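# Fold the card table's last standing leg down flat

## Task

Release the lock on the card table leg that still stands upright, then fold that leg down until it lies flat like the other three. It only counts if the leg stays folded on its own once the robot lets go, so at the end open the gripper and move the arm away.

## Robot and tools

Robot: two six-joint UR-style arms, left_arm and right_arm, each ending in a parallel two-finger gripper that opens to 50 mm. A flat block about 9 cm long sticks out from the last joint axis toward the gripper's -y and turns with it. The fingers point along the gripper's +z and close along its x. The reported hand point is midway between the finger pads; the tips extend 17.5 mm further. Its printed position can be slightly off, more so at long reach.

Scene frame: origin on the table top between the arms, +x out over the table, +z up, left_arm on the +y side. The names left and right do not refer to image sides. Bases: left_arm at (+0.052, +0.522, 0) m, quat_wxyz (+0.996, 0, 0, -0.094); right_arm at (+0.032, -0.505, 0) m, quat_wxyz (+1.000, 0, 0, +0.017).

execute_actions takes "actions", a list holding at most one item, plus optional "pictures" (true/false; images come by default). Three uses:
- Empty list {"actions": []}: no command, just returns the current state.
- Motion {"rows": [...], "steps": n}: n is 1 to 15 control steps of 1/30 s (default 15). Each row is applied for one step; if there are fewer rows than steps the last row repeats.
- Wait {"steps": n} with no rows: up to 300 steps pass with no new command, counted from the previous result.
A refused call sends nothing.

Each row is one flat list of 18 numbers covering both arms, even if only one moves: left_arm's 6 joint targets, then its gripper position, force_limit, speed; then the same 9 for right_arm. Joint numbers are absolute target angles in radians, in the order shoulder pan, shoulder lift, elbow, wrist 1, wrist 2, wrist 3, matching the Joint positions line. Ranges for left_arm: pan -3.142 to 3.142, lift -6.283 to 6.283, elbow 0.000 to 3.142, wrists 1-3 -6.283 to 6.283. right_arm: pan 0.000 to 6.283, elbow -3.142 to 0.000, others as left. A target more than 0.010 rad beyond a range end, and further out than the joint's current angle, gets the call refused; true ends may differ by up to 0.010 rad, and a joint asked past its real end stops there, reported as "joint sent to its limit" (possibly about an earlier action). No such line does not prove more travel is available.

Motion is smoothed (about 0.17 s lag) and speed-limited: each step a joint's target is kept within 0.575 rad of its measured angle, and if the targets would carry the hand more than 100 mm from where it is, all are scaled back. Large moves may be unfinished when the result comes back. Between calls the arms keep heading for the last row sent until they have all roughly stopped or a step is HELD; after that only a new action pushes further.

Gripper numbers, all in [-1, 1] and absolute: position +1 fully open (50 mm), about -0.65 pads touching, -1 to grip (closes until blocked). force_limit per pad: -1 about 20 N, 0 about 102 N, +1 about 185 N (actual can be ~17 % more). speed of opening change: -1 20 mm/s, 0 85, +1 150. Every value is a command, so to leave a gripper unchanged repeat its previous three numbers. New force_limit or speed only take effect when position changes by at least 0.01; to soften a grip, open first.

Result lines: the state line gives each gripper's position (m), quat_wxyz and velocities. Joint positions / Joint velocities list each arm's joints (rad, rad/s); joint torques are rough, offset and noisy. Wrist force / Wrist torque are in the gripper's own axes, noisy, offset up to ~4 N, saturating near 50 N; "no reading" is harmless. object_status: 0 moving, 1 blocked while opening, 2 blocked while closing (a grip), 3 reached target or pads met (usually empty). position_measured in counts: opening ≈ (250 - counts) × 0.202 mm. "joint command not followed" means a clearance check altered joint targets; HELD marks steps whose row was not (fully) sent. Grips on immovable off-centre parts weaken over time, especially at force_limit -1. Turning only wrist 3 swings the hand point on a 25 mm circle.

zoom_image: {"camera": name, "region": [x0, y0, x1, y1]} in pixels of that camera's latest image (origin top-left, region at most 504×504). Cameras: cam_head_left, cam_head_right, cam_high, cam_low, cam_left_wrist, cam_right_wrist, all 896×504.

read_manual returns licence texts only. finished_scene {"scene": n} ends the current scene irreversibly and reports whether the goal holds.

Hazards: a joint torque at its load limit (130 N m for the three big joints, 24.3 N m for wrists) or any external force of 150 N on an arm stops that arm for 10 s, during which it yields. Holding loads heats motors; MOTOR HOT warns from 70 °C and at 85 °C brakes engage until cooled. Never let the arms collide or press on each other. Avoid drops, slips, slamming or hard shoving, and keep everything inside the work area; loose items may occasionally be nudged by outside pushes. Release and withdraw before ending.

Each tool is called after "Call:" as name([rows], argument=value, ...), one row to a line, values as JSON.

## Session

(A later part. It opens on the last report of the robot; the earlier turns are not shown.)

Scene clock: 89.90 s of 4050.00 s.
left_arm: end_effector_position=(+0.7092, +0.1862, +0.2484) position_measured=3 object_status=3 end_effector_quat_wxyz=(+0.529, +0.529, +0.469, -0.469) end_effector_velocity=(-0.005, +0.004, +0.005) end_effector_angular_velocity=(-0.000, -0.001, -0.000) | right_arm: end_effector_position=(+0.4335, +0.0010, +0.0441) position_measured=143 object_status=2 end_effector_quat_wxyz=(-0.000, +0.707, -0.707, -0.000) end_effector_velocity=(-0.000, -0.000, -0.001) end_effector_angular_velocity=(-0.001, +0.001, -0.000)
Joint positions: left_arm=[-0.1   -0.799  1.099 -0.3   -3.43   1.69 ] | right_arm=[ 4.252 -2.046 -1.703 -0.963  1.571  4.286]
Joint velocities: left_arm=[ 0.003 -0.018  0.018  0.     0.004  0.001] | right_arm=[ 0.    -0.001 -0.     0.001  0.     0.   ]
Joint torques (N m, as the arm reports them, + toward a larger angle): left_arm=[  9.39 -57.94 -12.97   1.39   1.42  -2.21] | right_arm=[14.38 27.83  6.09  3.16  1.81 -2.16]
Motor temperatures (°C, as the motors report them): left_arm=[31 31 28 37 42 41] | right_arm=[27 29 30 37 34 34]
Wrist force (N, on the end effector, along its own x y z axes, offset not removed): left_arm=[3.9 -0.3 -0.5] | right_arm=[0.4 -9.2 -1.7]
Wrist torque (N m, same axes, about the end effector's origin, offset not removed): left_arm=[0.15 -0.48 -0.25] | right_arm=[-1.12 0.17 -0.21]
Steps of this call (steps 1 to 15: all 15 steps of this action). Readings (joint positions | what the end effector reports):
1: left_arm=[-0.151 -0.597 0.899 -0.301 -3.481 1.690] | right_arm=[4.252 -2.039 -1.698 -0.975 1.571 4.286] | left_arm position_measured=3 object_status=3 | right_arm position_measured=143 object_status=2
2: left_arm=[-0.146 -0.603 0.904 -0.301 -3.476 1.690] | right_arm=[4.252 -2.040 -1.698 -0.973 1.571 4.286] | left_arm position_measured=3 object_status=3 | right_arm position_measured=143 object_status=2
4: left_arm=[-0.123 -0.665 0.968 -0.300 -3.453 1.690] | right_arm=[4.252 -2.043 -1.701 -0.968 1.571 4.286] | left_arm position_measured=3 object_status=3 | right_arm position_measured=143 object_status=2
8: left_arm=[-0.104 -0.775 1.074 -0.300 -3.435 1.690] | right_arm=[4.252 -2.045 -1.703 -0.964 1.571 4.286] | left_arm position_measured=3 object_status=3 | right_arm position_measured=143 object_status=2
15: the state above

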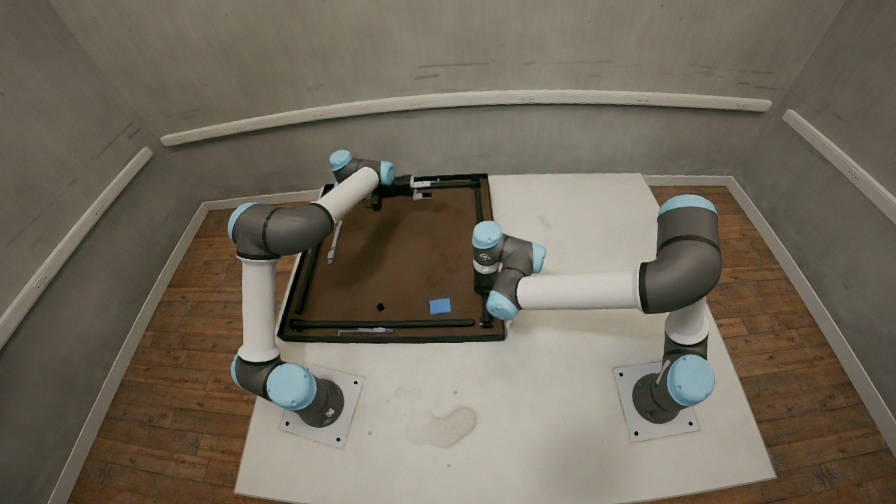

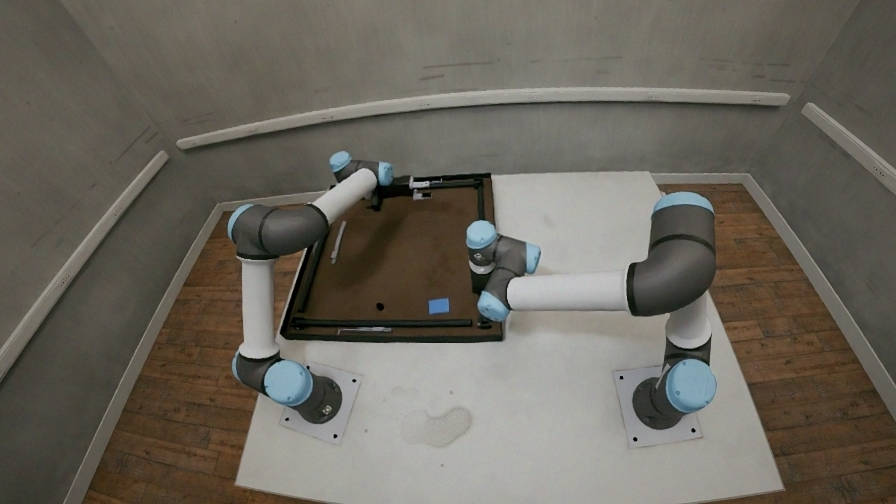

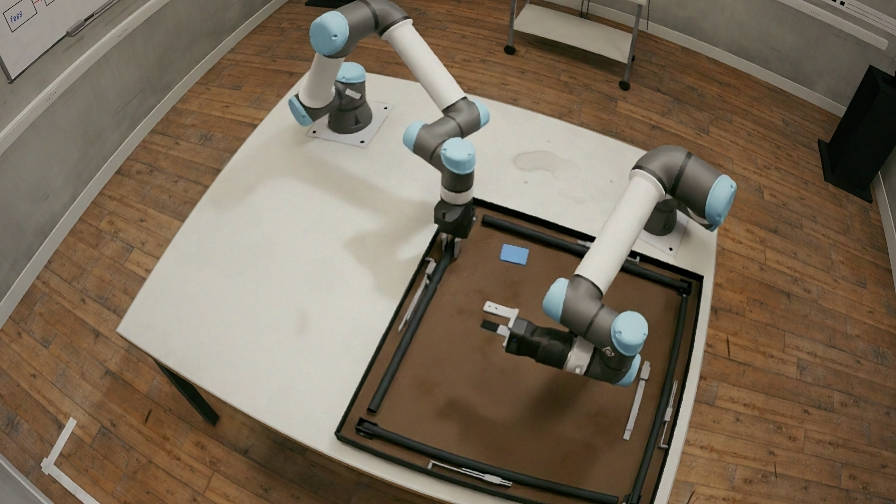

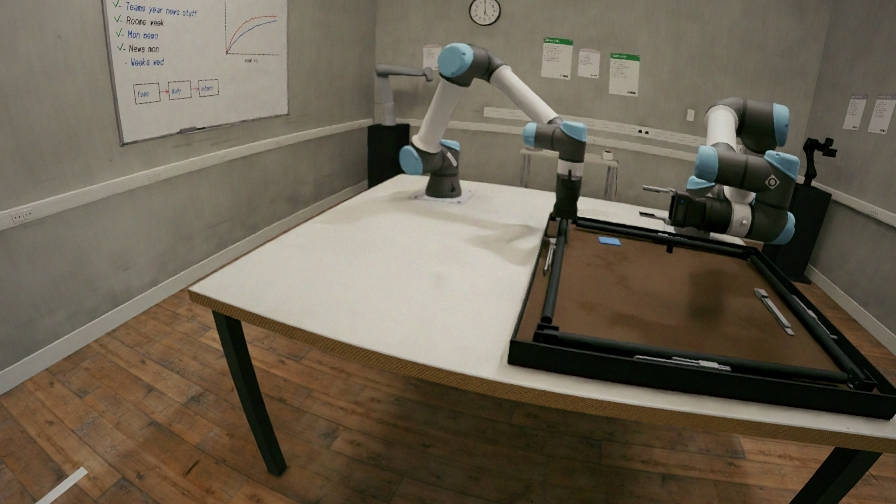

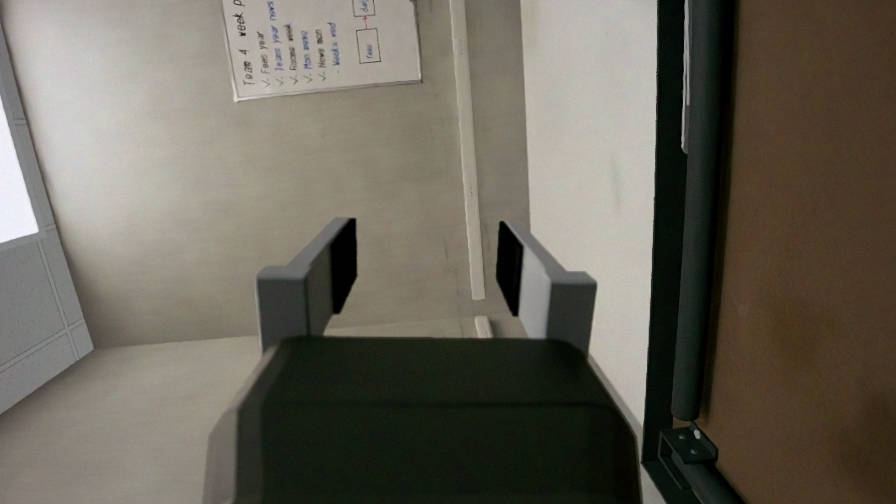

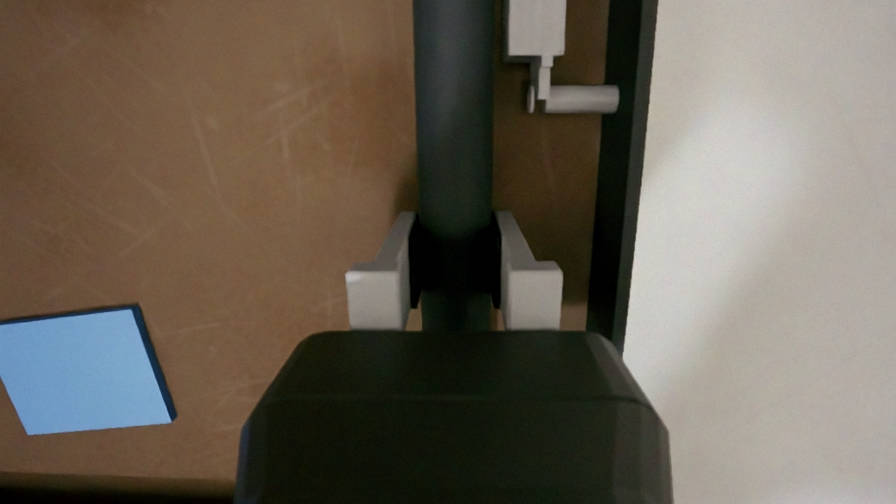

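Call:
execute_actions([
  {"rows":[[-0.1,-0.8,1.1,-0.3,-3.43,1.69,1,-0.5,-0.5,4.252,-2.0485,-1.7045,-0.959,1.571,4.286,-1,-0.2,0]],"steps":10},
], pictures=false)

Call:
execute_actions([
  {"rows":[[-0.1,-0.8,1.1,-0.3,-3.43,1.69,1,-0.5,-0.5,4.252,-2.0485,-1.7045,-0.959,1.571,4.286,0.7,-0.2,0]],"steps":10},
], pictures=false)

Call:
execute_actions([
  {"rows":[[-0.1,-0.8,1.1,-0.3,-3.43,1.69,1,-0.5,-0.5,4.252,-1.947,-1.601,-1.164,1.571,4.286,0.7,-0.2,0]],"steps":10},
], pictures=false)

Call:
execute_actions([
  {"rows":[[-0.1,-0.9,1.1,-0.3,-3.43,1.69,1,-0.5,-0.5,3.9,-1.8,-1.601,-1.3,1.571,4.286,0.7,-0.2,0]]},
], pictures=false)

Call:
execute_actions([
  {"steps":15},
])

Scene clock: 95.17 s of 4050.00 s.
left_arm: end_effector_position=(+0.7088, +0.1865, +0.2488) position_measured=3 object_status=3 end_effector_quat_wxyz=(+0.529, +0.529, +0.469, -0.469) end_effector_velocity=(+0.000, -0.000, -0.001) end_effector_angular_velocity=(+0.000, +0.001, +0.000) | right_arm: end_effector_position=(+0.4336, +0.0011, +0.0427) position_measured=143 object_status=2 end_effector_quat_wxyz=(-0.000, +0.707, -0.707, -0.000) end_effector_velocity=(-0.000, -0.000, -0.001) end_effector_angular_velocity=(+0.000, +0.001, -0.000)
Joint positions: left_arm=[-0.1  -0.8   1.1  -0.3  -3.43  1.69] | right_arm=[ 4.252 -2.048 -1.704 -0.959  1.571  4.286]
Joint velocities: left_arm=[-0.     0.001 -0.    -0.    -0.    -0.001] | right_arm=[-0.    -0.002 -0.001  0.002  0.001 -0.   ]
Joint torques (N m, as the arm reports them, + toward a larger angle): left_arm=[  9.9  -60.37 -14.42   1.77   1.33  -1.7 ] | right_arm=[ 13.47 -19.93  -5.05   6.82   0.13  -0.53]
Motor temperatures (°C, as the motors report them): left_arm=[31 31 28 37 42 41] | right_arm=[27 29 30 37 34 34]
Wrist force (N, on the end effector, along its own x y z axes, offset not removed): left_arm=[3.1 1.5 0.4] | right_arm=[36.7 20.5 -50.0]
Wrist torque (N m, same axes, about the end effector's origin, offset not removed): left_arm=[0.43 -0.56 -0.26] | right_arm=[-0.10 0.57 -0.20]
Steps of this call (steps 1 to 15: the robot went on to your last target; steps 16 to 90: nothing new was sent; then 1.93 s passed at rest; steps 91 to 100: all 10 steps of this action). Readings (joint positions | what the end effector reports):
91: left_arm=[-0.100 -0.800 1.100 -0.300 -3.430 1.690] | right_arm=[4.252 -2.046 -1.703 -0.963 1.571 4.286] | left_arm position_measured=3 object_status=3 | right_arm position_measured=143 object_status=2
92: left_arm=[-0.100 -0.800 1.100 -0.300 -3.430 1.690] | right_arm=[4.252 -2.046 -1.703 -0.963 1.571 4.286] | left_arm position_measured=3 object_status=3 | right_arm position_measured=143 object_status=2
94: left_arm=[-0.100 -0.800 1.100 -0.300 -3.430 1.690] | right_arm=[4.252 -2.047 -1.704 -0.961 1.571 4.286] | left_arm position_measured=3 object_status=3 | right_arm position_measured=143 object_status=2
98: left_arm=[-0.100 -0.800 1.100 -0.300 -3.430 1.690] | right_arm=[4.252 -2.048 -1.704 -0.960 1.571 4.286] | left_arm position_measured=3 object_status=3 | right_arm position_measured=143 object_status=2
100: the state above

Scene clock: 95.50 s of 4050.00 s.
left_arm: end_effector_position=(+0.7088, +0.1865, +0.2488) position_measured=3 object_status=3 end_effector_quat_wxyz=(+0.529, +0.529, +0.469, -0.469) end_effector_velocity=(-0.000, +0.000, +0.000) end_effector_angular_velocity=(+0.000, -0.000, -0.001) | right_arm: end_effector_position=(+0.4335, +0.0012, +0.0424) position_measured=48 object_status=0 end_effector_quat_wxyz=(-0.000, +0.707, -0.707, -0.000) end_effector_velocity=(-0.000, +0.000, -0.000) end_effector_angular_velocity=(-0.001, +0.000, +0.001)
Joint positions: left_arm=[-0.1  -0.8   1.1  -0.3  -3.43  1.69] | right_arm=[ 4.252 -2.048 -1.704 -0.959  1.571  4.286]
Joint velocities: left_arm=[-0. -0.  0.  0.  0.  0.] | right_arm=[ 0.001  0.    -0.    -0.001 -0.    -0.   ]
Joint torques (N m, as the arm reports them, + toward a larger angle): left_arm=[ 10.09 -60.25 -14.88   1.74   1.34  -1.67] | right_arm=[ -4.13 -17.   -15.72  -7.65   0.24  -0.24]
Motor temperatures (°C, as the motors report them): left_arm=[31 31 28 37 42 41] | right_arm=[27 29 30 37 34 34]
Wrist force (N, on the end effector, along its own x y z axes, offset not removed): left_arm=[4.0 -0.9 -4.9] | right_arm=[-15.0 1.2 -50.0]
Wrist torque (N m, same axes, about the end effector's origin, offset not removed): left_arm=[-0.11 -0.63 -0.30] | right_arm=[0.14 2.07 -0.04]
Steps of this call (steps 1 to 10: all 10 steps of this action). Readings (joint positions | what the end effector reports):
1: left_arm=[-0.100 -0.800 1.100 -0.300 -3.430 1.690] | right_arm=[4.252 -2.048 -1.704 -0.959 1.571 4.286] | left_arm position_measured=3 object_status=3 | right_arm position_measured=141 object_status=0
2: left_arm=[-0.100 -0.800 1.100 -0.300 -3.430 1.690] | right_arm=[4.252 -2.048 -1.704 -0.959 1.571 4.286] | left_arm position_measured=3 object_status=3 | right_arm position_measured=127 object_status=0
4: left_arm=[-0.100 -0.800 1.100 -0.300 -3.430 1.690] | right_arm=[4.252 -2.048 -1.704 -0.958 1.571 4.286] | left_arm position_measured=3 object_status=3 | right_arm position_measured=99 object_status=0
8: left_arm=[-0.100 -0.800 1.100 -0.300 -3.430 1.690] | right_arm=[4.252 -2.048 -1.704 -0.959 1.571 4.286] | left_arm position_measured=3 object_status=3 | right_arm position_measured=48 object_status=0
10: the state above

Scene clock: 95.83 s of 4050.00 s.
left_arm: end_effector_position=(+0.7088, +0.1865, +0.2488) position_measured=3 object_status=3 end_effector_quat_wxyz=(+0.529, +0.529, +0.469, -0.469) end_effector_velocity=(+0.000, -0.000, -0.001) end_effector_angular_velocity=(+0.001, +0.001, -0.000) | right_arm: end_effector_position=(+0.4338, +0.0018, +0.1266) position_measured=48 object_status=3 end_effector_quat_wxyz=(-0.001, +0.707, -0.707, -0.001) end_effector_velocity=(-0.005, -0.011, +0.047) end_effector_angular_velocity=(-0.027, +0.011, +0.000)
Joint positions: left_arm=[-0.1  -0.8   1.1  -0.3  -3.43  1.69] | right_arm=[ 4.252 -1.951 -1.606 -1.152  1.571  4.286]
Joint velocities: left_arm=[ 0.     0.002 -0.    -0.     0.     0.   ] | right_arm=[ 0.     0.057  0.059 -0.145 -0.001 -0.   ]
Joint torques (N m, as the arm reports them, + toward a larger angle): left_arm=[ 10.04 -60.9  -14.6    1.77   1.3   -1.53] | right_arm=[-5.57 52.98 32.51  1.63  0.07 -0.12]
Motor temperatures (°C, as the motors report them): left_arm=[31 31 28 37 42 41] | right_arm=[27 29 30 37 34 34]
Wrist force (N, on the end effector, along its own x y z axes, offset not removed): left_arm=[2.7 -2.1 -3.0] | right_arm=[-0.1 1.2 0.9]
Wrist torque (N m, same axes, about the end effector's origin, offset not removed): left_arm=[-0.30 -0.33 -0.30] | right_arm=[0.07 0.23 -0.12]
Steps of this call (steps 1 to 10: all 10 steps of this action). Readings (joint positions | what the end effector reports):
1: left_arm=[-0.100 -0.800 1.100 -0.300 -3.430 1.690] | right_arm=[4.252 -2.048 -1.704 -0.959 1.571 4.286] | left_arm position_measured=3 object_status=3 | right_arm position_measured=48 object_status=0
2: left_arm=[-0.100 -0.800 1.100 -0.300 -3.430 1.690] | right_arm=[4.252 -2.044 -1.700 -0.965 1.571 4.286] | left_arm position_measured=3 object_status=3 | right_arm position_measured=48 object_status=0
4: left_arm=[-0.100 -0.800 1.100 -0.300 -3.430 1.690] | right_arm=[4.252 -2.006 -1.658 -1.028 1.571 4.286] | left_arm position_measured=3 object_status=3 | right_arm position_measured=48 object_status=3
8: left_arm=[-0.100 -0.800 1.100 -0.300 -3.430 1.690] | right_arm=[4.252 -1.957 -1.612 -1.137 1.571 4.286] | left_arm position_measured=3 object_status=3 | right_arm position_measured=48 object_status=3
10: the state above

Scene clock: 96.33 s of 4050.00 s.
left_arm: end_effector_position=(+0.6971, +0.1900, +0.3203) position_measured=3 object_status=3 end_effector_quat_wxyz=(+0.558, +0.543, +0.437, -0.450) end_effector_velocity=(-0.001, +0.000, +0.006) end_effector_angular_velocity=(-0.002, -0.007, +0.000) | right_arm: end_effector_position=(+0.5524, -0.1842, +0.2012) position_measured=48 object_status=3 end_effector_quat_wxyz=(+0.005, -0.580, +0.815, +0.001) end_effector_velocity=(+0.057, -0.138, +0.042) end_effector_angular_velocity=(+0.004, -0.004, -0.230)
Joint positions: left_arm=[-0.1   -0.899  1.1   -0.3   -3.43   1.69 ] | right_arm=[ 3.919 -1.807 -1.601 -1.293  1.571  4.286]
Joint velocities: left_arm=[ 0.    -0.008 -0.     0.    -0.    -0.001] | right_arm=[-0.23   0.086  0.002 -0.081 -0.     0.   ]
Joint torques (N m, as the arm reports them, + toward a larger angle): left_arm=[  7.09 -59.04 -25.27   0.04   0.83  -1.49] | right_arm=[ 5.63 48.31 36.11  1.59 -0.11  0.09]
Motor temperatures (°C, as the motors report them): left_arm=[31 31 28 37 42 41] | right_arm=[27 29 30 37 34 34]
Wrist force (N, on the end effector, along its own x y z axes, offset not removed): left_arm=[0.2 -2.7 1.6] | right_arm=[2.5 -0.7 0.9]
Wrist torque (N m, same axes, about the end effector's origin, offset not removed): left_arm=[-0.09 0.08 -0.16] | right_arm=[-0.17 -0.06 -0.22]
Steps of this call (steps 1 to 15: all 15 steps of this action). Readings (joint positions | what the end effector reports):
1: left_arm=[-0.100 -0.800 1.100 -0.300 -3.430 1.690] | right_arm=[4.252 -1.949 -1.604 -1.156 1.571 4.286] | left_arm position_measured=3 object_status=3 | right_arm position_measured=48 object_status=3
2: left_arm=[-0.100 -0.805 1.100 -0.300 -3.430 1.690] | right_arm=[4.247 -1.944 -1.604 -1.163 1.571 4.286] | left_arm position_measured=3 object_status=3 | right_arm position_measured=48 object_status=3
4: left_arm=[-0.100 -0.847 1.100 -0.300 -3.430 1.690] | right_arm=[4.194 -1.917 -1.603 -1.189 1.571 4.286] | left_arm position_measured=3 object_status=3 | right_arm position_measured=48 object_status=3
8: left_arm=[-0.100 -0.890 1.100 -0.300 -3.430 1.690] | right_arm=[4.077 -1.870 -1.602 -1.234 1.571 4.286] | left_arm position_measured=3 object_status=3 | right_arm position_measured=48 object_status=3
15: the state above

Scene clock: 96.83 s of 4050.00 s.
left_arm: end_effector_position=(+0.6971, +0.1900, +0.3207) position_measured=3 object_status=3 end_effector_quat_wxyz=(+0.558, +0.543, +0.437, -0.450) end_effector_velocity=(-0.000, -0.000, -0.001) end_effector_angular_velocity=(+0.001, +0.002, -0.001) | right_arm: end_effector_position=(+0.5568, -0.1953, +0.2044) position_measured=48 object_status=3 end_effector_quat_wxyz=(+0.006, -0.572, +0.820, +0.001) end_effector_velocity=(+0.000, -0.000, -0.001) end_effector_angular_velocity=(-0.001, +0.001, -0.001)
Joint positions: left_arm=[-0.1  -0.9   1.1  -0.3  -3.43  1.69] | right_arm=[ 3.9   -1.8   -1.601 -1.3    1.571  4.286]
Joint velocities: left_arm=[ 0.     0.002 -0.     0.001  0.001  0.   ] | right_arm=[-0.001 -0.001  0.    -0.    -0.    -0.   ]
Joint torques (N m, as the arm reports them, + toward a larger angle): left_arm=[  3.6  -58.78 -28.32  -1.24   0.53  -1.48] | right_arm=[-5.78 51.76 37.1   1.64  1.23  0.23]
Motor temperatures (°C, as the motors report them): left_arm=[31 31 28 37 42 41] | right_arm=[27 29 30 37 34 34]
Wrist force (N, on the end effector, along its own x y z axes, offset not removed): left_arm=[-3.1 -1.1 -2.6] | right_arm=[0.0 0.7 1.3]
Wrist torque (N m, same axes, about the end effector's origin, offset not removed): left_arm=[-0.20 0.61 -0.10] | right_arm=[-0.02 0.18 -0.24]
Steps of this call (steps 1 to 15: the robot went on to your last target). Readings (joint positions | what the end effector reports):
1: left_arm=[-0.100 -0.900 1.100 -0.300 -3.430 1.690] | right_arm=[3.912 -1.804 -1.601 -1.296 1.571 4.286] | left_arm position_measured=3 object_status=3 | right_arm position_measured=48 object_status=3
2: left_arm=[-0.100 -0.900 1.100 -0.300 -3.430 1.690] | right_arm=[3.908 -1.803 -1.601 -1.297 1.571 4.286] | left_arm position_measured=3 object_status=3 | right_arm position_measured=48 object_status=3
4: left_arm=[-0.100 -0.900 1.100 -0.300 -3.430 1.690] | right_arm=[3.904 -1.801 -1.601 -1.299 1.571 4.286] | left_arm position_measured=3 object_status=3 | right_arm position_measured=48 object_status=3
8: left_arm=[-0.100 -0.900 1.100 -0.300 -3.430 1.690] | right_arm=[3.901 -1.800 -1.601 -1.300 1.571 4.286] | left_arm position_measured=3 object_status=3 | right_arm position_measured=48 object_status=3
15: the state above

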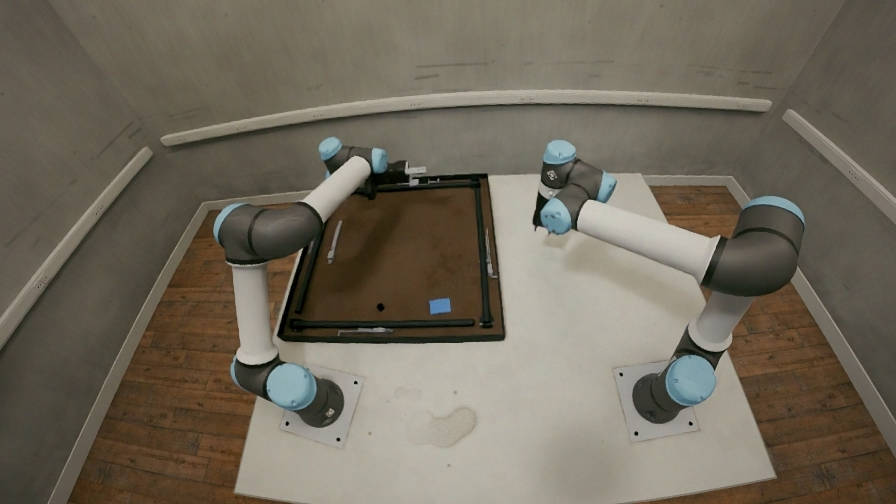

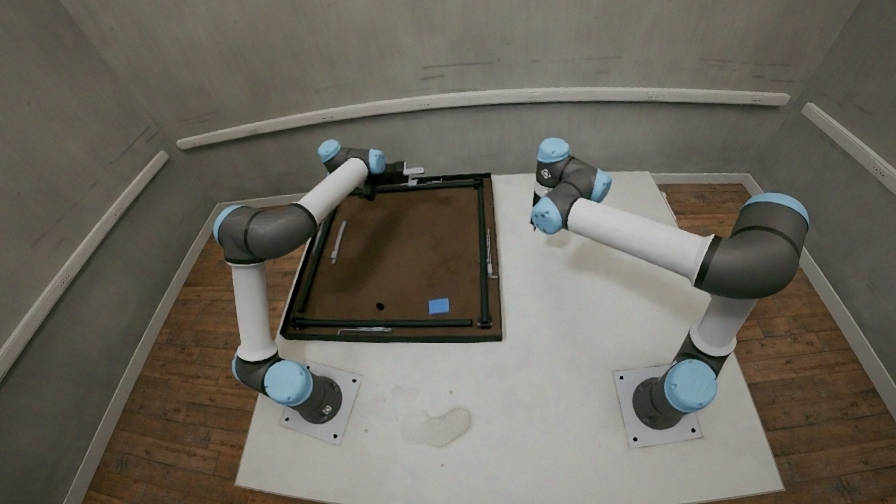

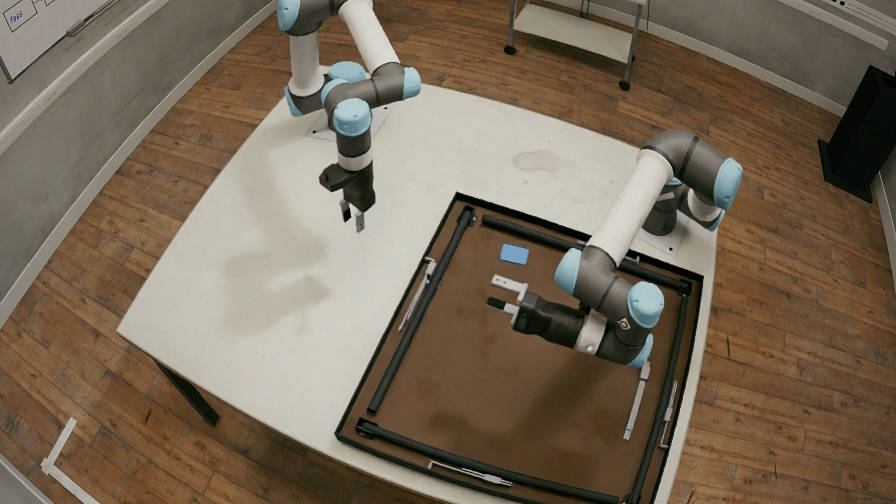

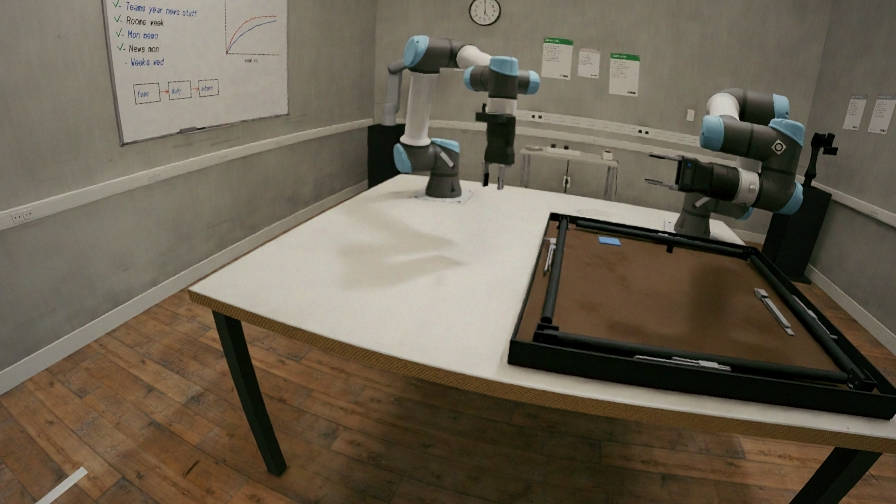

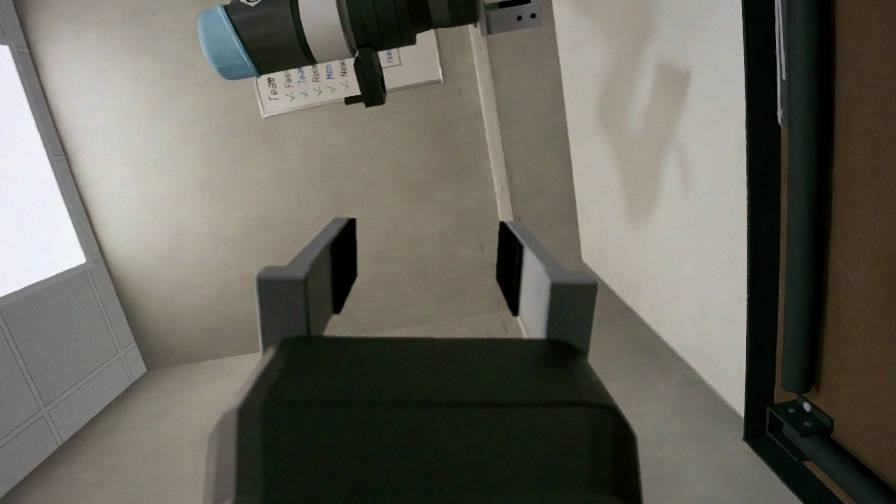

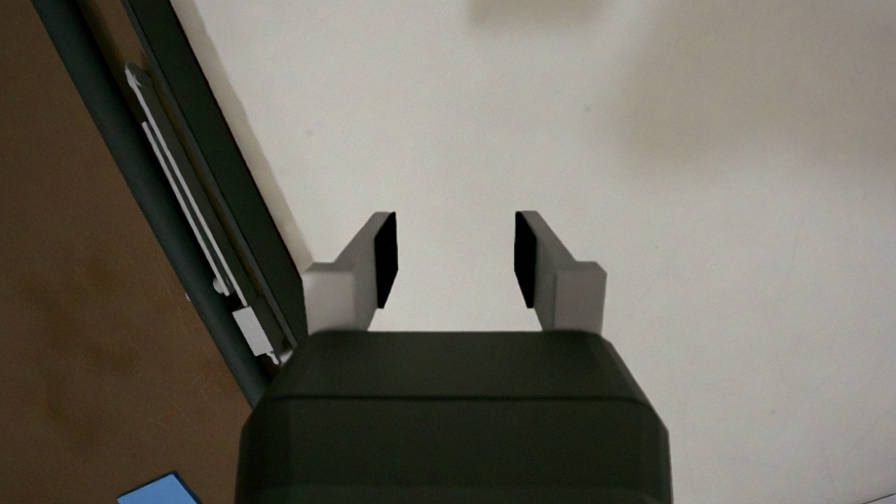

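Call:
finished_scene(scene=1)

The scene is finished: the task was done.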